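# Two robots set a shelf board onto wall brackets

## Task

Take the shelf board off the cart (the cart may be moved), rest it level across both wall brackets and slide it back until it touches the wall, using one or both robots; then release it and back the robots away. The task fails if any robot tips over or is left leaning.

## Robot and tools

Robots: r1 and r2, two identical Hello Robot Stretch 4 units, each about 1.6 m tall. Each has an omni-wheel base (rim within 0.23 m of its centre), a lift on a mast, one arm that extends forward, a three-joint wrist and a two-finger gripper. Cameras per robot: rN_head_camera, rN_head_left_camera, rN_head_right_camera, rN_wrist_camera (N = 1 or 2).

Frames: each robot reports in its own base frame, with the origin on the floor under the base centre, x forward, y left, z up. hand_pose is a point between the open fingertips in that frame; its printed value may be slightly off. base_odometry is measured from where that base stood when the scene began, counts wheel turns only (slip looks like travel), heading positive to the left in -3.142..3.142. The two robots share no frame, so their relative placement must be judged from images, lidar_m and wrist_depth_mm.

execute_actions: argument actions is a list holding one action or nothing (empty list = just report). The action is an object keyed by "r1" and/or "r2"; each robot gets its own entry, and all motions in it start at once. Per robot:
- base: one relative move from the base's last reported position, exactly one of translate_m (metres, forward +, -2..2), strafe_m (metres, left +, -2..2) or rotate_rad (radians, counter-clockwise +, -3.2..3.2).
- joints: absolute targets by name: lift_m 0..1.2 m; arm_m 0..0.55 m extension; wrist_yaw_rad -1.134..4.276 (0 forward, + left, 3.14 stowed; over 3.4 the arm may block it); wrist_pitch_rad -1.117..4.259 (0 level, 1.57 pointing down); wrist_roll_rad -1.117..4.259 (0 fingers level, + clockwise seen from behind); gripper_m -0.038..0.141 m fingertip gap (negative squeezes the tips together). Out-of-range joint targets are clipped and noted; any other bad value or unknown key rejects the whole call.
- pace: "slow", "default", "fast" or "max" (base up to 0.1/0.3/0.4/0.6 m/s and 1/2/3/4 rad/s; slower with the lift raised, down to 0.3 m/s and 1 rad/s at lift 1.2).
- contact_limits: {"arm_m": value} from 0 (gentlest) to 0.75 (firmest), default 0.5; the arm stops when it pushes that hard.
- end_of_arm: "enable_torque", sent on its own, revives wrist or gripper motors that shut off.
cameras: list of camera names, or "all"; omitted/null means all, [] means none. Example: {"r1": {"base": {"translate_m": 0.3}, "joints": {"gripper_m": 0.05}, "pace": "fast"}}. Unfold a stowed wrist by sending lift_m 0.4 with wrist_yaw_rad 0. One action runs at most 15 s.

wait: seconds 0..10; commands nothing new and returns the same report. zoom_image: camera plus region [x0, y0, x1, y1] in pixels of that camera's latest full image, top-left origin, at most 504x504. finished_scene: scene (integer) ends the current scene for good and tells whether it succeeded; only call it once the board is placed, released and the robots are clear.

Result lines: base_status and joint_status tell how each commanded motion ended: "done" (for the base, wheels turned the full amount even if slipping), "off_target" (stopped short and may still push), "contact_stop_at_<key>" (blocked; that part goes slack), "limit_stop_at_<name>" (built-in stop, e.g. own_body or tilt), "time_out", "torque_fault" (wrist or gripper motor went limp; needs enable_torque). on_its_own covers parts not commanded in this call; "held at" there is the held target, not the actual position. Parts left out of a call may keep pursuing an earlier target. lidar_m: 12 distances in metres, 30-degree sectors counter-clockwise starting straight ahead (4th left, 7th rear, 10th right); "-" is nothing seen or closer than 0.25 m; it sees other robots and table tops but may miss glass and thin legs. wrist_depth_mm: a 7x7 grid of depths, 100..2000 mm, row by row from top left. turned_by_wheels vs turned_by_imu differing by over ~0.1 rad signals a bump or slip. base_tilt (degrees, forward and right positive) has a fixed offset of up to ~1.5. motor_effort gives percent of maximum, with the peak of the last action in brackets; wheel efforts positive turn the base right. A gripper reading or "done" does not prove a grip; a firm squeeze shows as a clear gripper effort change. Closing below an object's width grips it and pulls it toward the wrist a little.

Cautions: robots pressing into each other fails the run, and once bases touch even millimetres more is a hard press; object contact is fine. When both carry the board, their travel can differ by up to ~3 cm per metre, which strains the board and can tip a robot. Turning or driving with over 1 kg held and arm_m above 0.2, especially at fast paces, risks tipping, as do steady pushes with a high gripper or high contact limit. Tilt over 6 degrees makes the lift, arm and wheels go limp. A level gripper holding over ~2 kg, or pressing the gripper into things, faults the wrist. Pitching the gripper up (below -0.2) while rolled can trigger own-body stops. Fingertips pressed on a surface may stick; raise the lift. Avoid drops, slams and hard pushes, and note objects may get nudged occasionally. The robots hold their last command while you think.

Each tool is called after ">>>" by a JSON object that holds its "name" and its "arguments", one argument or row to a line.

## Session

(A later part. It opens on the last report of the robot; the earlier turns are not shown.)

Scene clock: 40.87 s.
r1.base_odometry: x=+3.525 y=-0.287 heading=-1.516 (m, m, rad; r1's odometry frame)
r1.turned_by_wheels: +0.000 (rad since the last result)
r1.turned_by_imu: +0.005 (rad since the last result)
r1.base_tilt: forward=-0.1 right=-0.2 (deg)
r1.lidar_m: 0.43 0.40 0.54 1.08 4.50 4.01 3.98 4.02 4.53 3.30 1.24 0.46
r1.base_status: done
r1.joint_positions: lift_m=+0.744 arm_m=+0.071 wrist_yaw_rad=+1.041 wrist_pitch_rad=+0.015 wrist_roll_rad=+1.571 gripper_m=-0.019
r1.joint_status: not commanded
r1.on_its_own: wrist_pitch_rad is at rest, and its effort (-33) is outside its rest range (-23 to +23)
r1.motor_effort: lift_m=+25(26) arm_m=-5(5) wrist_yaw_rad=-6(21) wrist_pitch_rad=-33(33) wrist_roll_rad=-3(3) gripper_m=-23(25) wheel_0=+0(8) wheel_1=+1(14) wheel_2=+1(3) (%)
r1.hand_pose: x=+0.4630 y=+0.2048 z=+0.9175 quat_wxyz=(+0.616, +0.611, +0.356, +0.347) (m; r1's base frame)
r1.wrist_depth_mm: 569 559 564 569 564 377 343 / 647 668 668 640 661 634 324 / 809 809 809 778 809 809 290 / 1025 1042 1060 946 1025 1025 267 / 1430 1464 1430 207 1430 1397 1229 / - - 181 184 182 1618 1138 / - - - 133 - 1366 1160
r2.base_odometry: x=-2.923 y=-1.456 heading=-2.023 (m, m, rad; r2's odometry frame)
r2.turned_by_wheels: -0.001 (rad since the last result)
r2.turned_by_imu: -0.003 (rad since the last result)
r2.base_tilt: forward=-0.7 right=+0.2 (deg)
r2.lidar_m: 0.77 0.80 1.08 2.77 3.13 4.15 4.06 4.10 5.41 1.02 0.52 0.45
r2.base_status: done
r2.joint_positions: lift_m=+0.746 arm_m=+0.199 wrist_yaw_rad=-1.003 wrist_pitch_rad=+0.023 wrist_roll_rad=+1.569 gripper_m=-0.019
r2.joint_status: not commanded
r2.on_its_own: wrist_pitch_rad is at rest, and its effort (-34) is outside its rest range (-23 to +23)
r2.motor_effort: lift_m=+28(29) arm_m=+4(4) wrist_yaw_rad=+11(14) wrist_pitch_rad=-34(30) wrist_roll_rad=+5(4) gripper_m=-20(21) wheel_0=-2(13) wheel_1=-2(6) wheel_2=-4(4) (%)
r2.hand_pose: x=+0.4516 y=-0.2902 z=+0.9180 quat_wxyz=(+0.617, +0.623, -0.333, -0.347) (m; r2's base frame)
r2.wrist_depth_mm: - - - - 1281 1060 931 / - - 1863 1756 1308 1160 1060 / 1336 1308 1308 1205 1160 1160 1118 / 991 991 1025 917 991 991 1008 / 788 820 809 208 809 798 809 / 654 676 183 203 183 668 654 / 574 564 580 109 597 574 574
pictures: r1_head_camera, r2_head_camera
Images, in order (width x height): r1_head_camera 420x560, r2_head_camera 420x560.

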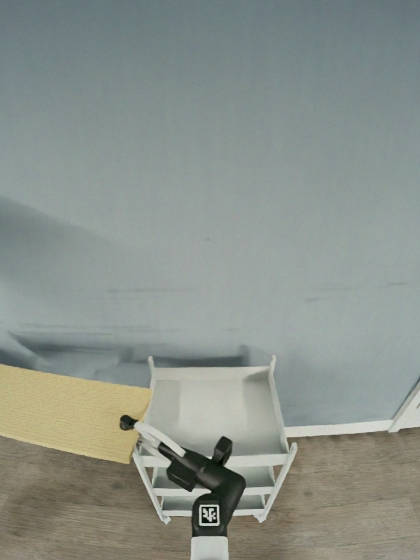

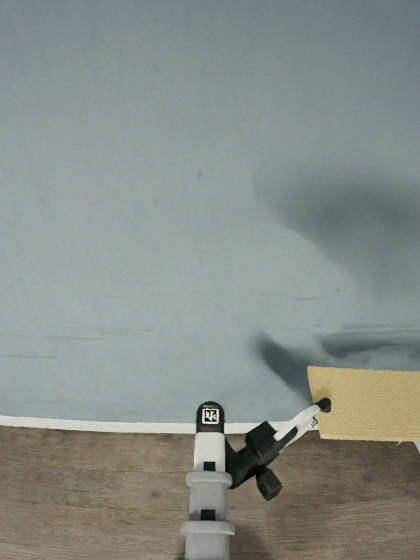

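>>> {"name": "execute_actions", "arguments": {
  "actions": [
    {"r1":{"base":{"strafe_m":1.0},"joints":{"arm_m":0.11}},"r2":{"base":{"strafe_m":1.01},"joints":{"arm_m":0.16}}}
  ],
  "cameras": ["r1_head_camera","r2_head_left_camera"]
}}

Scene clock: 45.83 s.
r1.base_odometry: x=+4.523 y=-0.232 heading=-1.515 (m, m, rad; r1's odometry frame)
r1.turned_by_wheels: +0.001 (rad since the last result)
r1.turned_by_imu: +0.002 (rad since the last result)
r1.base_tilt: forward=-0.1 right=-0.3 (deg)
r1.lidar_m: 0.87 0.44 0.60 1.08 3.45 3.98 3.93 4.01 5.55 3.32 0.90 0.92
r1.base_status: done
r1.joint_positions: lift_m=+0.744 arm_m=+0.109 wrist_yaw_rad=+1.046 wrist_pitch_rad=+0.015 wrist_roll_rad=+1.571 gripper_m=-0.019
r1.joint_status: all done
r1.on_its_own: wrist_yaw_rad is at rest, and its effort (-18) is outside its rest range (-13 to +13); wrist_pitch_rad is at rest, and its effort (-35) is outside its rest range (-23 to +23)
r1.motor_effort: lift_m=+25(25) arm_m=+5(5) wrist_yaw_rad=-18(19) wrist_pitch_rad=-35(34) wrist_roll_rad=-3(3) gripper_m=-23(24) wheel_0=+3(11) wheel_1=+4(12) wheel_2=+0(1) (%)
r1.hand_pose: x=+0.5003 y=+0.2057 z=+0.9174 quat_wxyz=(+0.615, +0.610, +0.358, +0.348) (m; r1's base frame)
r1.wrist_depth_mm: 544 539 544 549 549 539 544 / 627 634 634 634 640 634 621 / 778 788 788 750 778 768 768 / 1008 1008 991 891 1008 991 991 / 1430 1366 1366 208 1366 1366 1160 / - - 181 186 181 1661 1182 / - - - 157 - 1336 1160
r2.base_odometry: x=-2.015 y=-1.898 heading=-2.023 (m, m, rad; r2's odometry frame)
r2.turned_by_wheels: -0.001 (rad since the last result)
r2.turned_by_imu: +0.003 (rad since the last result)
r2.base_tilt: forward=-0.7 right=+0.3 (deg)
r2.lidar_m: 0.74 0.77 0.77 2.03 2.10 2.81 4.07 4.11 5.48 1.07 0.45 0.43
r2.base_status: done
r2.joint_positions: lift_m=+0.746 arm_m=+0.161 wrist_yaw_rad=-1.003 wrist_pitch_rad=+0.023 wrist_roll_rad=+1.569 gripper_m=-0.019
r2.joint_status: all done
r2.on_its_own: wrist_pitch_rad is at rest, and its effort (-32) is outside its rest range (-23 to +23)
r2.motor_effort: lift_m=+28(28) arm_m=-4(5) wrist_yaw_rad=+10(10) wrist_pitch_rad=-32(33) wrist_roll_rad=+3(3) gripper_m=-22(19) wheel_0=-4(11) wheel_1=-1(8) wheel_2=-3(0) (%)
r2.hand_pose: x=+0.4130 y=-0.2902 z=+0.9180 quat_wxyz=(+0.617, +0.623, -0.332, -0.347) (m; r2's base frame)
r2.wrist_depth_mm: - - - - - 1661 1160 / - - - 1808 - 1618 1205 / 1336 1336 1366 1255 1336 1308 1205 / 1008 1025 1025 917 1008 1008 1025 / 798 809 809 208 820 820 809 / 668 683 183 204 182 668 683 / 585 569 580 108 603 569 591
pictures: r1_head_camera, r2_head_left_camera
Images, in order (width x height): r1_head_camera 420x560, r2_head_left_camera 420x672.

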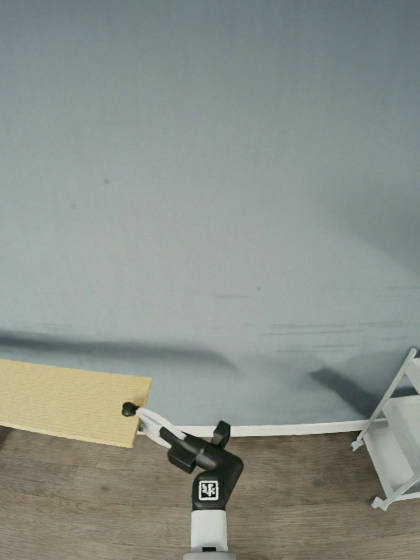

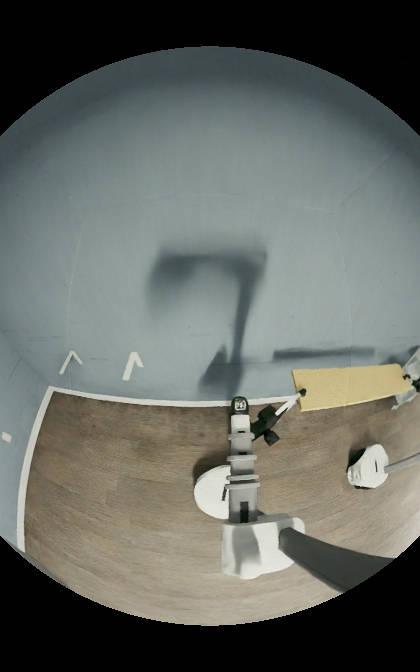

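>>> {"name": "execute_actions", "arguments": {
  "actions": [
    {"r1":{"base":{"strafe_m":1.42},"joints":{"arm_m":0.18}},"r2":{"base":{"strafe_m":1.425},"joints":{"arm_m":0.14}}}
  ],
  "cameras": ["r1_head_left_camera","r2_head_right_camera","r1_wrist_camera","r2_wrist_camera"]
}}

Scene clock: 52.47 s.
r1.base_odometry: x=+5.941 y=-0.153 heading=-1.515 (m, m, rad; r1's odometry frame)
r1.turned_by_wheels: +0.000 (rad since the last result)
r1.turned_by_imu: +0.004 (rad since the last result)
r1.base_tilt: forward=+0.0 right=-0.2 (deg)
r1.lidar_m: 0.65 0.49 0.70 1.06 2.01 2.78 3.94 4.00 5.53 2.25 1.28 0.95
r1.base_status: done
r1.joint_positions: lift_m=+0.744 arm_m=+0.179 wrist_yaw_rad=+1.042 wrist_pitch_rad=+0.015 wrist_roll_rad=+1.571 gripper_m=-0.019
r1.joint_status: all done
r1.on_its_own: wrist_pitch_rad is at rest, and its effort (-34) is outside its rest range (-23 to +23)
r1.motor_effort: lift_m=+25(25) arm_m=+5(5) wrist_yaw_rad=-7(19) wrist_pitch_rad=-34(34) wrist_roll_rad=-4(3) gripper_m=-25(25) wheel_0=+0(10) wheel_1=+3(13) wheel_2=+0(3) (%)
r1.hand_pose: x=+0.5711 y=+0.2049 z=+0.9175 quat_wxyz=(+0.616, +0.611, +0.357, +0.347) (m; r1's base frame)
r1.wrist_depth_mm: 492 488 496 496 496 484 492 / 574 574 580 580 574 569 564 / 699 707 715 676 707 699 691 / 917 904 904 820 904 904 891 / 1308 1281 1281 208 1281 1255 1138 / 1708 1756 180 186 182 1576 1160 / 1708 1661 1756 134 1756 1397 1160
r2.base_odometry: x=-0.733 y=-2.521 heading=-2.024 (m, m, rad; r2's odometry frame)
r2.turned_by_wheels: +0.000 (rad since the last result)
r2.turned_by_imu: +0.003 (rad since the last result)
r2.base_tilt: forward=-0.7 right=+0.2 (deg)
r2.lidar_m: 0.69 0.75 0.64 0.59 0.64 0.86 2.33 4.14 1.22 1.08 0.44 0.46
r2.base_status: done
r2.joint_positions: lift_m=+0.746 arm_m=+0.141 wrist_yaw_rad=-1.001 wrist_pitch_rad=+0.023 wrist_roll_rad=+1.569 gripper_m=-0.019
r2.joint_status: all done
r2.on_its_own: wrist_pitch_rad is at rest, and its effort (-33) is outside its rest range (-23 to +23)
r2.motor_effort: lift_m=+28(28) arm_m=-4(1) wrist_yaw_rad=+5(10) wrist_pitch_rad=-33(32) wrist_roll_rad=+3(3) gripper_m=-21(20) wheel_0=-1(11) wheel_1=-2(8) wheel_2=-1(5) (%)
r2.hand_pose: x=+0.3936 y=-0.2900 z=+0.9179 quat_wxyz=(+0.617, +0.624, -0.332, -0.347) (m; r2's base frame)
r2.wrist_depth_mm: - - - - - 1618 1182 / - 1863 1863 1661 1863 1576 1205 / 1281 1281 1255 1182 1255 1229 1160 / 976 946 976 891 976 960 960 / 759 768 768 207 778 768 768 / 627 640 182 202 183 654 640 / 564 549 554 108 580 535 564
pictures: r1_head_left_camera, r1_wrist_camera, r2_head_right_camera, r2_wrist_camera
camera_calibration (this result's frames):
r1_wrist_camera: T_world_to_cam=[[0.0167987, -0.0557576, -0.998303, 0.908579], [-0.85973, 0.508945, -0.0428927, 0.486522], [0.510473, 0.858991, -0.0393869, -0.206489], [0, 0, 0, 1]] pos_world=[0.508422, -0.0195804, 0.919773]
r2_wrist_camera: T_world_to_cam=[[0.0031135, 0.0736284, -0.997281, 0.932211], [0.834685, 0.549036, 0.0431407, -0.15994], [0.550719, -0.83255, -0.0597471, -0.174594], [0, 0, 0, 1]] pos_world=[0.226749, -0.126183, 0.926145]
Images, in order (width x height): r1_head_left_camera 420x672, r1_wrist_camera 616x392, r2_head_right_camera 420x672, r2_wrist_camera 616x392.

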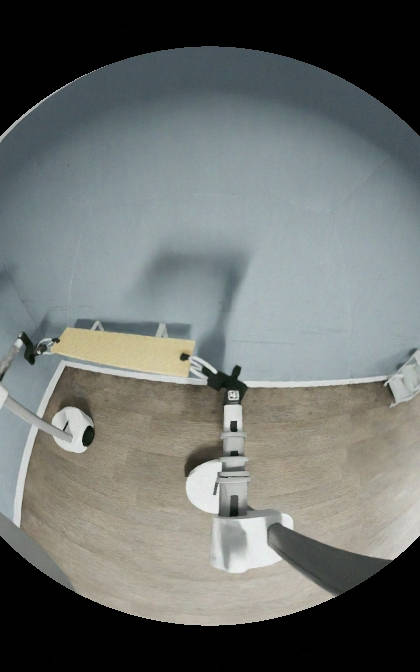

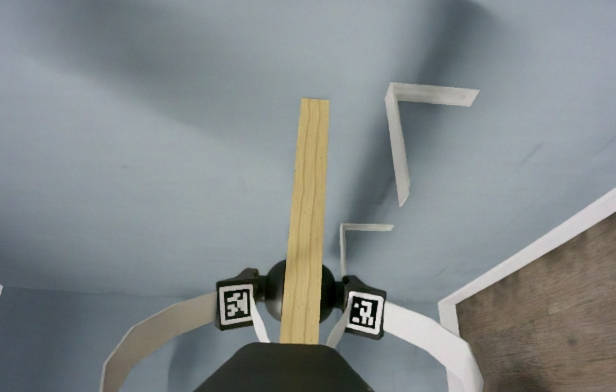

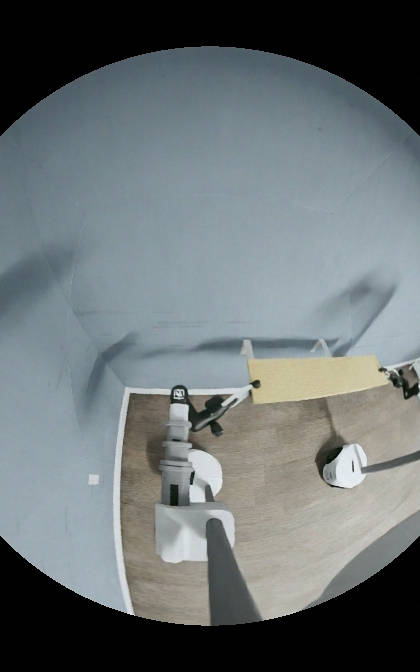

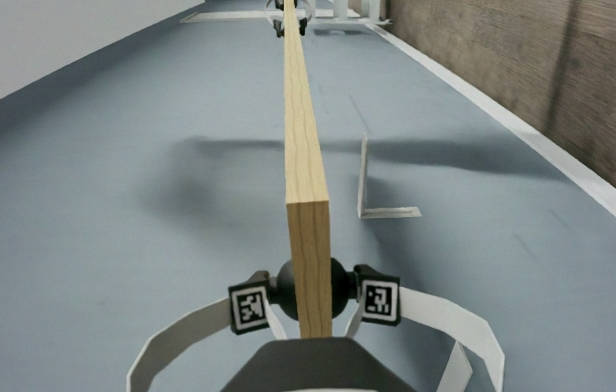

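>>> {"name": "execute_actions", "arguments": {
  "actions": [
    {"r1":{"base":{"strafe_m":0.09},"joints":{"lift_m":0.66}},"r2":{"base":{"strafe_m":0.09},"joints":{"lift_m":0.663}}}
  ],
  "cameras": []
}}

>>> {"name": "execute_actions", "arguments": {
  "actions": [
    {"r1":{"base":{"translate_m":0.2}},"r2":{"base":{"translate_m":0.17}}}
  ],
  "cameras": ["r1_head_camera","r2_head_camera","r1_wrist_camera","r2_wrist_camera"]
}}

Scene clock: 54.50 s.
r1.base_odometry: x=+6.031 y=-0.148 heading=-1.515 (m, m, rad; r1's odometry frame)
r1.turned_by_wheels: +0.000 (rad since the last result)
r1.turned_by_imu: +0.001 (rad since the last result)
r1.base_tilt: forward=-0.1 right=-0.2 (deg)
r1.lidar_m: 0.65 0.49 0.68 1.10 1.92 2.66 3.89 3.99 5.53 2.34 1.28 0.93
r1.base_status: done
r1.joint_positions: lift_m=+0.660 arm_m=+0.179 wrist_yaw_rad=+1.041 wrist_pitch_rad=+0.015 wrist_roll_rad=+1.571 gripper_m=-0.019
r1.joint_status: all done
r1.on_its_own: wrist_pitch_rad is at rest, and its effort (-35) is outside its rest range (-23 to +23)
r1.motor_effort: lift_m=+20(24) arm_m=+5(5) wrist_yaw_rad=-5(7) wrist_pitch_rad=-35(35) wrist_roll_rad=-3(3) gripper_m=-23(21) wheel_0=-1(10) wheel_1=+3(11) wheel_2=+0(0) (%)
r1.hand_pose: x=+0.5712 y=+0.2047 z=+0.8338 quat_wxyz=(+0.616, +0.611, +0.356, +0.347) (m; r1's base frame)
r1.wrist_depth_mm: 496 488 500 496 492 492 496 / 569 574 580 580 574 574 564 / 699 707 715 683 707 707 699 / 904 917 904 809 904 891 904 / 1281 1281 1255 208 1255 1255 1060 / 1661 1708 181 187 181 1499 1078 / 1618 1537 1756 134 1708 1229 1042
r2.base_odometry: x=-0.652 y=-2.560 heading=-2.024 (m, m, rad; r2's odometry frame)
r2.turned_by_wheels: +0.000 (rad since the last result)
r2.turned_by_imu: +0.000 (rad since the last result)
r2.base_tilt: forward=-0.7 right=+0.2 (deg)
r2.lidar_m: 0.69 0.73 0.54 0.47 0.51 0.71 1.90 4.16 1.20 1.08 0.41 0.44
r2.base_status: done
r2.joint_positions: lift_m=+0.663 arm_m=+0.141 wrist_yaw_rad=-1.001 wrist_pitch_rad=+0.024 wrist_roll_rad=+1.569 gripper_m=-0.019
r2.joint_status: all done
r2.on_its_own: wrist_pitch_rad is at rest, and its effort (-34) is outside its rest range (-23 to +23)
r2.motor_effort: lift_m=+20(26) arm_m=-4(4) wrist_yaw_rad=+5(5) wrist_pitch_rad=-34(33) wrist_roll_rad=+3(4) gripper_m=-20(19) wheel_0=-1(8) wheel_1=-2(7) wheel_2=-2(2) (%)
r2.hand_pose: x=+0.3936 y=-0.2900 z=+0.8345 quat_wxyz=(+0.617, +0.624, -0.332, -0.347) (m; r2's base frame)
r2.wrist_depth_mm: - - - - - 1464 1078 / 1983 1921 1808 1618 1863 1537 1098 / 1255 1281 1255 1118 1255 1229 1078 / 946 960 946 878 931 960 960 / 759 768 778 207 778 759 759 / 640 640 182 203 183 647 634 / 559 539 554 109 574 539 559
pictures: none
No camera images: the call's "cameras" was empty. Leave "cameras" out to get every camera's image.

Scene clock: 56.57 s.
r1.base_odometry: x=+6.042 y=-0.348 heading=-1.515 (m, m, rad; r1's odometry frame)
r1.turned_by_wheels: +0.000 (rad since the last result)
r1.turned_by_imu: -0.001 (rad since the last result)
r1.base_tilt: forward=-0.1 right=-0.2 (deg)
r1.lidar_m: 0.63 0.50 0.68 1.09 1.89 2.62 4.16 4.17 5.81 2.29 1.02 0.73
r1.base_status: done
r1.joint_positions: lift_m=+0.660 arm_m=+0.179 wrist_yaw_rad=+1.035 wrist_pitch_rad=+0.015 wrist_roll_rad=+1.571 gripper_m=-0.019
r1.joint_status: not commanded
r1.on_its_own: wrist_pitch_rad is at rest, and its effort (-35) is outside its rest range (-23 to +23)
r1.motor_effort: lift_m=+20(20) arm_m=+5(5) wrist_yaw_rad=+13(13) wrist_pitch_rad=-35(36) wrist_roll_rad=-2(3) gripper_m=-20(21) wheel_0=-2(9) wheel_1=+4(10) wheel_2=-6(15) (%)
r1.hand_pose: x=+0.5725 y=+0.2033 z=+0.8337 quat_wxyz=(+0.617, +0.612, +0.355, +0.345) (m; r1's base frame)
r1.wrist_depth_mm: 264 263 265 266 264 260 260 / 304 307 309 310 309 307 303 / 373 375 375 359 375 373 370 / 480 480 477 433 480 480 473 / 683 661 661 206 609 661 668 / 1118 946 180 183 181 1060 976 / 1618 1661 1708 132 1708 1229 1042
r2.base_odometry: x=-0.727 y=-2.713 heading=-2.024 (m, m, rad; r2's odometry frame)
r2.turned_by_wheels: +0.001 (rad since the last result)
r2.turned_by_imu: +0.000 (rad since the last result)
r2.base_tilt: forward=-0.6 right=+0.2 (deg)
r2.lidar_m: 0.52 0.55 0.54 0.50 0.55 0.75 1.91 4.31 1.22 1.08 0.46 0.43
r2.base_status: done
r2.joint_positions: lift_m=+0.663 arm_m=+0.141 wrist_yaw_rad=-0.998 wrist_pitch_rad=+0.024 wrist_roll_rad=+1.569 gripper_m=-0.019
r2.joint_status: not commanded
r2.on_its_own: wrist_pitch_rad is at rest, and its effort (-33) is outside its rest range (-23 to +23)
r2.motor_effort: lift_m=+20(20) arm_m=-4(4) wrist_yaw_rad=-4(5) wrist_pitch_rad=-33(34) wrist_roll_rad=+3(3) gripper_m=-19(20) wheel_0=+4(5) wheel_1=+1(4) wheel_2=+2(11) (%)
r2.hand_pose: x=+0.3945 y=-0.2898 z=+0.8345 quat_wxyz=(+0.617, +0.624, -0.331, -0.346) (m; r2's base frame)
r2.wrist_depth_mm: - - - 1921 - 1464 1078 / 1255 1205 1182 1098 1205 1205 1060 / 842 820 820 768 831 820 842 / 634 627 640 580 609 634 627 / 508 512 508 208 512 508 508 / 424 427 183 202 185 427 427 / 375 359 370 109 382 362 370
pictures: r1_head_camera, r1_wrist_camera, r2_head_camera, r2_wrist_camera
camera_calibration (this result's frames):
r1_wrist_camera: T_world_to_cam=[[0.0162317, -0.0563084, -0.998281, 0.825263], [-0.856173, 0.514899, -0.0429641, 0.481784], [0.516434, 0.855399, -0.0398521, -0.2115], [0, 0, 0, 1]] pos_world=[0.508321, -0.020684, 0.836115]
r2_wrist_camera: T_world_to_cam=[[0.00263766, 0.0740391, -0.997252, 0.849228], [0.832973, 0.551628, 0.0431578, -0.155782], [0.553308, -0.830797, -0.0602175, -0.179955], [0, 0, 0, 1]] pos_world=[0.227093, -0.126448, 0.842781]
Images, in order (width x height): r1_head_camera 420x560, r1_wrist_camera 616x392, r2_head_camera 420x560, r2_wrist_camera 616x392.

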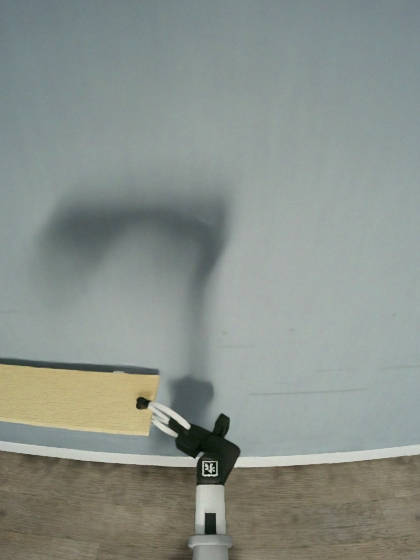

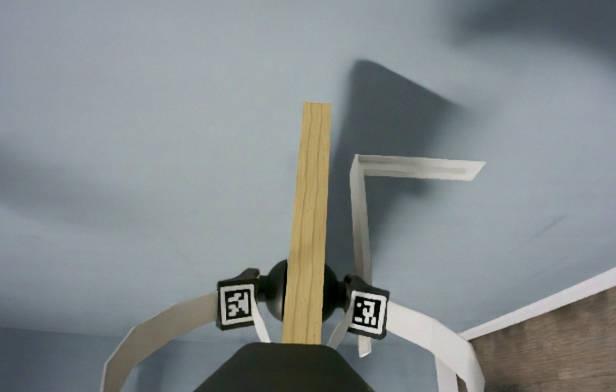

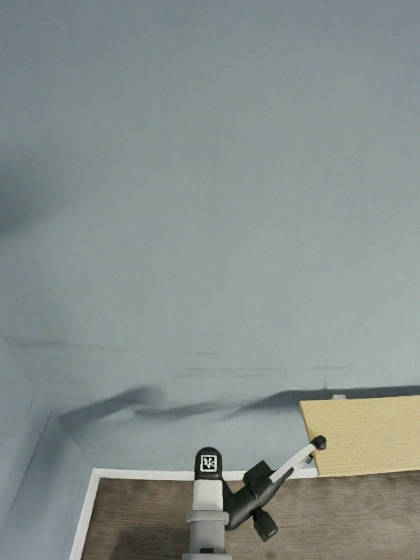

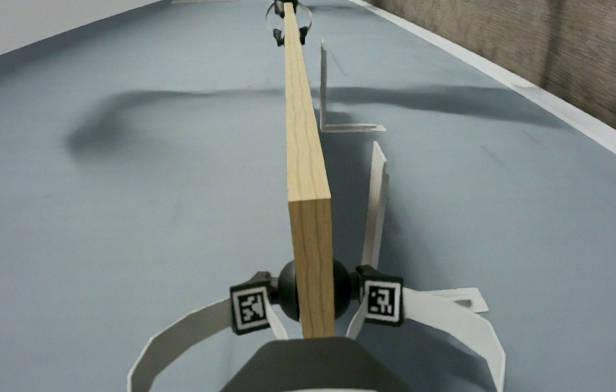

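>>> {"name": "execute_actions", "arguments": {
  "actions": [
    {"r1":{"joints":{"lift_m":0.63,"arm_m":0.225},"pace":"slow","contact_limits":{"arm_m":0.1}},"r2":{"joints":{"lift_m":0.63,"arm_m":0.185},"pace":"slow","contact_limits":{"arm_m":0.1}}}
  ],
  "cameras": ["r1_head_camera","r2_head_camera","r1_wrist_camera","r2_wrist_camera"]
}}

Scene clock: 58.57 s.
r1.base_odometry: x=+6.042 y=-0.348 heading=-1.515 (m, m, rad; r1's odometry frame)
r1.turned_by_wheels: +0.000 (rad since the last result)
r1.turned_by_imu: +0.000 (rad since the last result)
r1.base_tilt: forward=+0.0 right=-0.2 (deg)
r1.lidar_m: 0.69 0.54 0.75 1.08 1.89 2.64 4.14 4.22 5.78 2.30 1.02 0.74
r1.base_status: not commanded
r1.joint_positions: lift_m=+0.630 arm_m=+0.224 wrist_yaw_rad=+1.033 wrist_pitch_rad=+0.016 wrist_roll_rad=+1.571 gripper_m=-0.019
r1.joint_status: all done
r1.on_its_own: wrist_yaw_rad is at rest, and its effort (+17) is outside its rest range (-13 to +13); wrist_pitch_rad is at rest, and its effort (-37) is outside its rest range (-23 to +23)
r1.motor_effort: lift_m=+20(21) arm_m=+5(5) wrist_yaw_rad=+17(17) wrist_pitch_rad=-37(37) wrist_roll_rad=-4(4) gripper_m=-21(23) wheel_0=-2(2) wheel_1=+4(4) wheel_2=-6(6) (%)
r1.contact_limits: arm_m 0.1
r1.hand_pose: x=+0.6177 y=+0.2031 z=+0.8035 quat_wxyz=(+0.617, +0.612, +0.354, +0.344) (m; r1's base frame)
r1.wrist_depth_mm: 213 212 213 214 213 211 - / 244 248 250 250 248 246 244 / 298 300 303 291 300 298 298 / 384 384 384 347 379 382 384 / 535 530 521 206 521 525 530 / 917 768 179 195 181 854 878 / 1618 1537 1661 131 1708 1229 1008
r2.base_odometry: x=-0.727 y=-2.713 heading=-2.024 (m, m, rad; r2's odometry frame)
r2.turned_by_wheels: +0.000 (rad since the last result)
r2.turned_by_imu: +0.000 (rad since the last result)
r2.base_tilt: forward=-0.6 right=+0.2 (deg)
r2.lidar_m: 0.51 0.56 0.55 0.51 0.52 0.74 1.96 4.32 1.17 1.06 0.51 0.45
r2.base_status: not commanded
r2.joint_positions: lift_m=+0.630 arm_m=+0.184 wrist_yaw_rad=-0.998 wrist_pitch_rad=+0.024 wrist_roll_rad=+1.569 gripper_m=-0.019
r2.joint_status: all done
r2.on_its_own: wrist_pitch_rad is at rest, and its effort (-34) is outside its rest range (-23 to +23)
r2.motor_effort: lift_m=+20(20) arm_m=+5(8) wrist_yaw_rad=-6(5) wrist_pitch_rad=-34(35) wrist_roll_rad=+3(3) gripper_m=-18(18) wheel_0=+4(4) wheel_1=+1(1) wheel_2=+2(2) (%)
r2.contact_limits: arm_m 0.1
r2.hand_pose: x=+0.4380 y=-0.2897 z=+0.8013 quat_wxyz=(+0.617, +0.624, -0.330, -0.346) (m; r2's base frame)
r2.wrist_depth_mm: 1863 1808 1756 1618 1756 1366 1025 / 1078 1060 1060 931 1042 1060 991 / 732 723 707 640 723 723 732 / 554 554 544 342 554 554 549 / 442 449 445 204 449 442 442 / 368 373 183 201 184 370 370 / 322 312 322 108 330 317 325
pictures: r1_head_camera, r1_wrist_camera, r2_head_camera, r2_wrist_camera
camera_calibration (this result's frames):
r1_wrist_camera: T_world_to_cam=[[0.0159281, -0.0569337, -0.998251, 0.794695], [-0.855532, 0.515955, -0.0430776, 0.518786], [0.517505, 0.854721, -0.0404905, -0.235796], [0, 0, 0, 1]] pos_world=[0.553205, -0.0208854, 0.806105]
r2_wrist_camera: T_world_to_cam=[[0.00236117, 0.0744753, -0.99722, 0.816305], [0.832809, 0.551873, 0.0431874, -0.190489], [0.553556, -0.830596, -0.0607206, -0.205644], [0, 0, 0, 1]] pos_world=[0.270549, -0.126476, 0.809776]
Images, in order (width x height): r1_head_camera 420x560, r1_wrist_camera 616x392, r2_head_camera 420x560, r2_wrist_camera 616x392.

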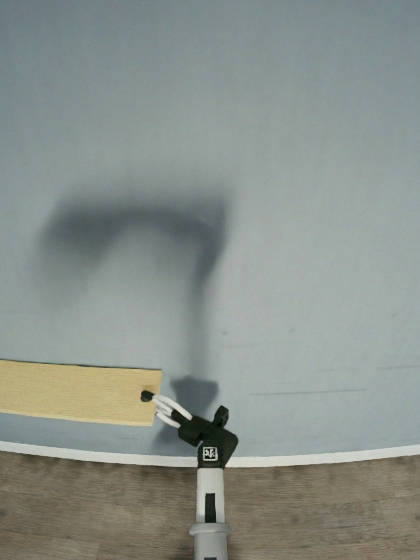

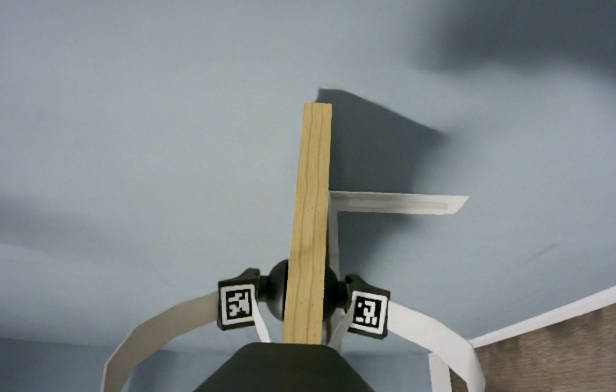

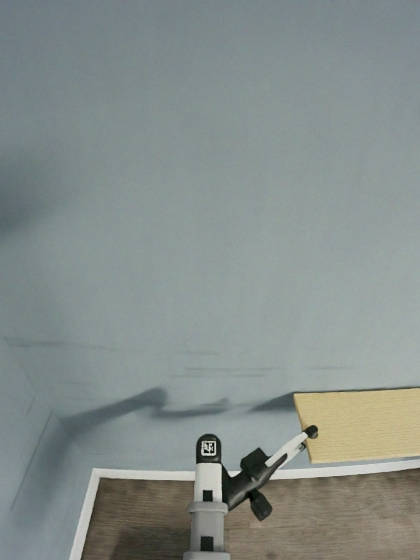

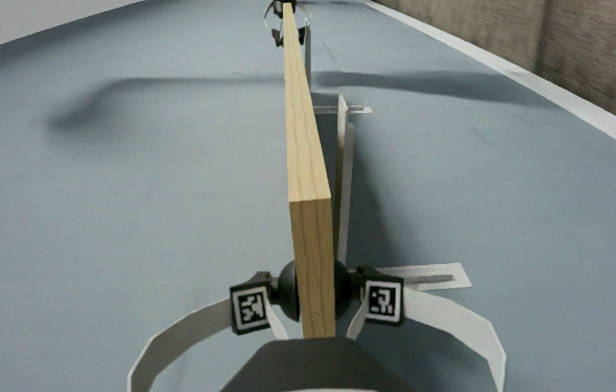

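>>> {"name": "execute_actions", "arguments": {
  "actions": [
    {"r1":{"joints":{"lift_m":0.615,"arm_m":0.242},"pace":"slow","contact_limits":{"arm_m":0.1}},"r2":{"joints":{"lift_m":0.613,"arm_m":0.2},"pace":"slow","contact_limits":{"arm_m":0.1}}}
  ],
  "cameras": ["r1_wrist_camera","r2_wrist_camera"]
}}

Scene clock: 59.97 s.
r1.base_odometry: x=+6.042 y=-0.348 heading=-1.515 (m, m, rad; r1's odometry frame)
r1.turned_by_wheels: +0.000 (rad since the last result)
r1.turned_by_imu: +0.000 (rad since the last result)
r1.base_tilt: forward=-0.1 right=-0.3 (deg)
r1.lidar_m: 0.70 0.56 0.77 1.08 1.89 2.62 4.15 4.19 5.80 2.31 1.02 0.75
r1.base_status: not commanded
r1.joint_positions: lift_m=+0.615 arm_m=+0.241 wrist_yaw_rad=+1.032 wrist_pitch_rad=+0.016 wrist_roll_rad=+1.571 gripper_m=-0.019
r1.joint_status: all done
r1.on_its_own: wrist_yaw_rad is at rest, and its effort (+21) is outside its rest range (-13 to +13); wrist_pitch_rad is at rest, and its effort (-37) is outside its rest range (-23 to +23)
r1.motor_effort: lift_m=+20(18) arm_m=+6(7) wrist_yaw_rad=+21(22) wrist_pitch_rad=-37(39) wrist_roll_rad=+0(1) gripper_m=-19(22) wheel_0=-3(3) wheel_1=+3(4) wheel_2=-6(6) (%)
r1.contact_limits: arm_m 0.1
r1.hand_pose: x=+0.6350 y=+0.2027 z=+0.7885 quat_wxyz=(+0.618, +0.612, +0.354, +0.344) (m; r1's base frame)
r1.wrist_depth_mm: 193 191 194 194 193 191 - / 221 224 226 226 225 223 220 / 271 274 276 263 274 272 270 / 349 349 347 314 347 347 343 / 484 480 477 206 473 473 477 / 820 691 180 195 181 778 809 / 1576 1430 1499 131 1537 1182 991
r2.base_odometry: x=-0.727 y=-2.713 heading=-2.024 (m, m, rad; r2's odometry frame)
r2.turned_by_wheels: +0.000 (rad since the last result)
r2.turned_by_imu: +0.000 (rad since the last result)
r2.base_tilt: forward=-0.7 right=+0.2 (deg)
r2.lidar_m: 0.54 0.56 0.53 0.51 0.52 0.75 1.92 4.32 1.26 1.07 0.51 0.49
r2.base_status: not commanded
r2.joint_positions: lift_m=+0.613 arm_m=+0.199 wrist_yaw_rad=-1.004 wrist_pitch_rad=+0.024 wrist_roll_rad=+1.569 gripper_m=-0.019
r2.joint_status: all done
r2.on_its_own: wrist_yaw_rad is at rest, and its effort (+14) is outside its rest range (-13 to +13); wrist_pitch_rad is at rest, and its effort (-34) is outside its rest range (-23 to +23)
r2.motor_effort: lift_m=+19(18) arm_m=+7(7) wrist_yaw_rad=+14(13) wrist_pitch_rad=-34(36) wrist_roll_rad=+3(3) gripper_m=-16(19) wheel_0=+4(4) wheel_1=+1(1) wheel_2=+1(2) (%)
r2.contact_limits: arm_m 0.1
r2.hand_pose: x=+0.4508 y=-0.2903 z=+0.7845 quat_wxyz=(+0.616, +0.623, -0.333, -0.348) (m; r2's base frame)
r2.wrist_depth_mm: 1983 1808 1808 1618 1808 1397 1008 / 1098 1042 1025 917 1008 1060 960 / 715 715 699 310 699 707 715 / 530 535 544 178 535 539 530 / 424 430 433 205 433 430 430 / 357 359 182 201 185 359 353 / 312 303 309 109 319 304 310
pictures: r1_wrist_camera, r2_wrist_camera
camera_calibration (this result's frames):
r1_wrist_camera: T_world_to_cam=[[0.0163225, -0.0572801, -0.998225, 0.779231], [-0.854684, 0.51731, -0.0436597, 0.532794], [0.518893, 0.853879, -0.0405126, -0.245755], [0, 0, 0, 1]] pos_world=[0.570171, -0.0211401, 0.791153]
r2_wrist_camera: T_world_to_cam=[[0.00309823, 0.0743212, -0.99723, 0.799094], [0.836337, 0.5465, 0.0433277, -0.203409], [0.548206, -0.834155, -0.0604644, -0.213033], [0, 0, 0, 1]] pos_world=[0.284429, -0.125929, 0.792813]
Images, in order (width x height): r1_wrist_camera 616x392, r2_wrist_camera 616x392.

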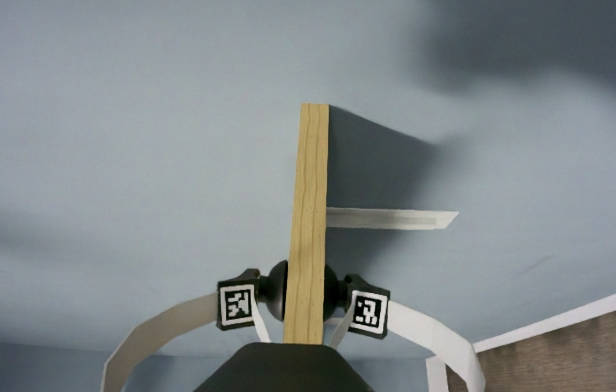

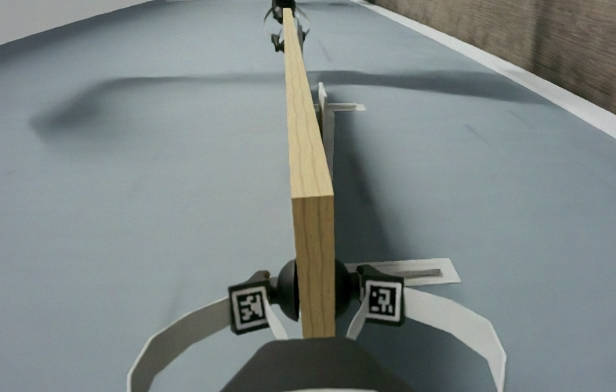

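At the wall and nearly seated.

>>> {"name": "execute_actions", "arguments": {
  "actions": [
    {"r1":{"joints":{"lift_m":0.609,"gripper_m":0.08},"pace":"slow"},"r2":{"joints":{"lift_m":0.607,"gripper_m":0.08},"pace":"slow"}}
  ],
  "cameras": []
}}

>>> {"name": "execute_actions", "arguments": {
  "actions": [
    {"r1":{"base":{"translate_m":-0.5},"joints":{"arm_m":0}},"r2":{"base":{"translate_m":-0.5},"joints":{"arm_m":0}}}
  ],
  "cameras": ["r1_head_camera","r1_wrist_camera","r2_wrist_camera"]
}}

>>> {"name": "finished_scene", "arguments": {
  "scene": 1
}}

Scene clock: 64.10 s.
r1.base_odometry: x=+6.042 y=-0.348 heading=-1.516 (m, m, rad; r1's odometry frame)
r1.turned_by_wheels: +0.000 (rad since the last result)
r1.turned_by_imu: +0.000 (rad since the last result)
r1.base_tilt: forward=-0.1 right=-0.2 (deg)
r1.lidar_m: 0.70 0.57 0.75 1.08 1.89 2.63 4.15 4.20 5.79 2.31 1.04 0.74
r1.base_status: not commanded
r1.joint_positions: lift_m=+0.609 arm_m=+0.241 wrist_yaw_rad=+1.040 wrist_pitch_rad=+0.006 wrist_roll_rad=+1.570 gripper_m=+0.080
r1.joint_status: all done
r1.motor_effort: lift_m=+20(22) arm_m=+6(5) wrist_yaw_rad=-1(24) wrist_pitch_rad=-7(40) wrist_roll_rad=+1(1) gripper_m=-2(18) wheel_0=-6(5) wheel_1=+3(4) wheel_2=-6(6) (%)
r1.hand_pose: x=+0.6334 y=+0.2045 z=+0.7856 quat_wxyz=(+0.615, +0.612, +0.353, +0.350) (m; r1's base frame)
r1.wrist_depth_mm: 196 195 196 196 195 191 - / 226 228 230 229 228 224 221 / 281 281 281 256 277 273 270 / 362 357 355 320 353 349 345 / 517 508 459 421 452 480 484 / 904 741 210 273 198 788 820 / 1618 1576 1618 134 1618 1255 991
r2.base_odometry: x=-0.727 y=-2.713 heading=-2.024 (m, m, rad; r2's odometry frame)
r2.turned_by_wheels: +0.000 (rad since the last result)
r2.turned_by_imu: -0.001 (rad since the last result)
r2.base_tilt: forward=-0.7 right=+0.2 (deg)
r2.lidar_m: 0.52 0.56 0.54 0.50 0.51 0.71 1.93 4.35 1.23 1.07 0.55 0.47
r2.base_status: not commanded
r2.joint_positions: lift_m=+0.607 arm_m=+0.199 wrist_yaw_rad=-1.000 wrist_pitch_rad=+0.015 wrist_roll_rad=+1.570 gripper_m=+0.080
r2.joint_status: all done
r2.motor_effort: lift_m=+19(18) arm_m=+5(7) wrist_yaw_rad=+2(18) wrist_pitch_rad=-8(35) wrist_roll_rad=+0(3) gripper_m=-2(17) wheel_0=+3(7) wheel_1=+1(1) wheel_2=+0(1) (%)
r2.hand_pose: x=+0.4522 y=-0.2900 z=+0.7811 quat_wxyz=(+0.618, +0.623, -0.334, -0.344) (m; r2's base frame)
r2.wrist_depth_mm: - 1863 1756 1397 1756 1430 1042 / 1098 1060 1008 904 976 991 960 / 732 707 691 609 691 691 699 / 535 535 530 176 530 525 525 / 427 430 430 196 430 427 424 / 357 362 195 225 215 353 351 / 312 304 317 108 315 301 307
pictures: none
No camera images: the call's "cameras" was empty. Leave "cameras" out to get every camera's image.

Scene clock: 67.27 s.
r1.base_odometry: x=+6.014 y=+0.151 heading=-1.516 (m, m, rad; r1's odometry frame)
r1.turned_by_wheels: +0.000 (rad since the last result)
r1.turned_by_imu: +0.001 (rad since the last result)
r1.base_tilt: forward=+0.0 right=-0.1 (deg)
r1.lidar_m: 1.03 1.08 1.08 1.11 1.90 2.65 3.60 3.68 5.09 4.40 1.70 1.23
r1.base_status: done
r1.joint_positions: lift_m=+0.609 arm_m=+0.003 wrist_yaw_rad=+1.040 wrist_pitch_rad=+0.005 wrist_roll_rad=+1.570 gripper_m=+0.080
r1.joint_status: all done
joint sent to its limit — the command would take r1.arm_m past its lower limit, so that joint was sent only as far as its limit.
r1.motor_effort: lift_m=+20(20) arm_m=-5(5) wrist_yaw_rad=-2(1) wrist_pitch_rad=-6(7) wrist_roll_rad=+1(1) gripper_m=+1(0) wheel_0=-5(8) wheel_1=-3(9) wheel_2=+2(11) (%)
r1.hand_pose: x=+0.3954 y=+0.2046 z=+0.7857 quat_wxyz=(+0.615, +0.612, +0.353, +0.350) (m; r1's base frame)
r1.wrist_depth_mm: 1042 1042 1042 1025 1025 1008 991 / 1205 1205 1229 1205 1205 1182 1078 / 1499 1499 1537 1464 1499 1397 1060 / 1921 1921 1921 1863 1983 1464 1078 / 1863 1863 1863 1921 1983 1464 1042 / 1756 1808 210 1808 198 1430 1025 / 1618 1618 1661 134 1756 1229 1008
r2.base_odometry: x=-0.508 y=-2.264 heading=-2.024 (m, m, rad; r2's odometry frame)
r2.turned_by_wheels: +0.000 (rad since the last result)
r2.turned_by_imu: +0.001 (rad since the last result)
r2.base_tilt: forward=-0.7 right=+0.2 (deg)
r2.lidar_m: 1.02 0.74 0.51 0.48 0.53 0.69 1.89 3.81 5.13 1.07 1.23 0.92
r2.base_status: done
r2.joint_positions: lift_m=+0.607 arm_m=+0.001 wrist_yaw_rad=-1.000 wrist_pitch_rad=+0.015 wrist_roll_rad=+1.570 gripper_m=+0.080
r2.joint_status: all done
r2.motor_effort: lift_m=+19(19) arm_m=-4(6) wrist_yaw_rad=+1(3) wrist_pitch_rad=-7(9) wrist_roll_rad=+0(0) gripper_m=-2(0) wheel_0=-1(5) wheel_1=+1(6) wheel_2=-2(9) (%)
r2.hand_pose: x=+0.2539 y=-0.2900 z=+0.7811 quat_wxyz=(+0.618, +0.623, -0.334, -0.344) (m; r2's base frame)
r2.wrist_depth_mm: - - - - - 1397 1025 / - - - - - 1430 1042 / - - - - - 1499 1078 / 1863 1863 1808 1756 1808 1576 1078 / 1430 1464 1430 1464 1430 1397 1098 / 1229 1229 194 1229 215 1205 1098 / 1078 1042 1098 109 1098 1025 1042
pictures: r1_head_camera, r1_wrist_camera, r2_wrist_camera
camera_calibration (this result's frames):
r1_wrist_camera: T_world_to_cam=[[0.0229612, -0.0483329, -0.998567, 0.776187], [-0.858648, 0.510635, -0.0444597, 0.33044], [0.512052, 0.858438, -0.0297761, -0.129768], [0, 0, 0, 1]] pos_world=[0.332358, -0.0198207, 0.785902]
r2_wrist_camera: T_world_to_cam=[[0.00853791, 0.0670922, -0.99771, 0.793286], [0.833863, 0.550205, 0.044135, -0.0377038], [0.551906, -0.83233, -0.0512481, -0.112677], [0, 0, 0, 1]] pos_world=[0.0868536, -0.126263, 0.78736]
Images, in order (width x height): r1_head_camera 420x560, r1_wrist_camera 616x392, r2_wrist_camera 616x392.

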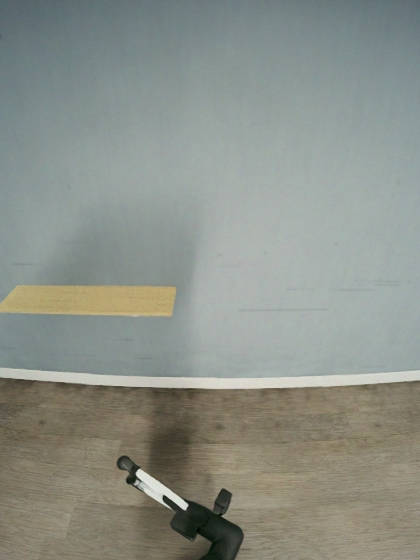

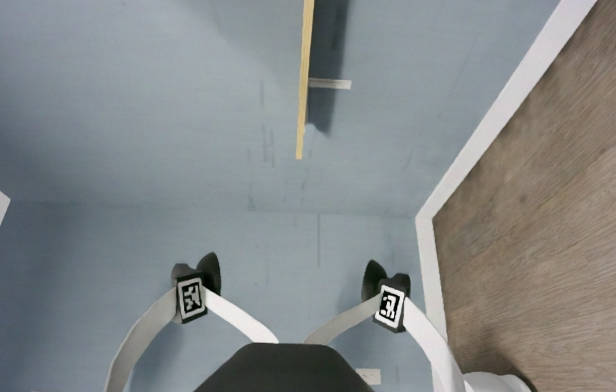

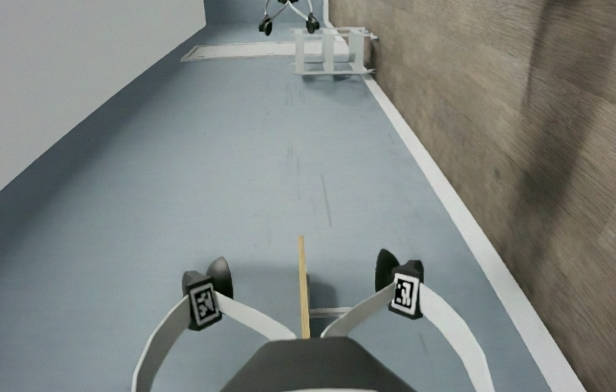

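The scene is finished: the task was done.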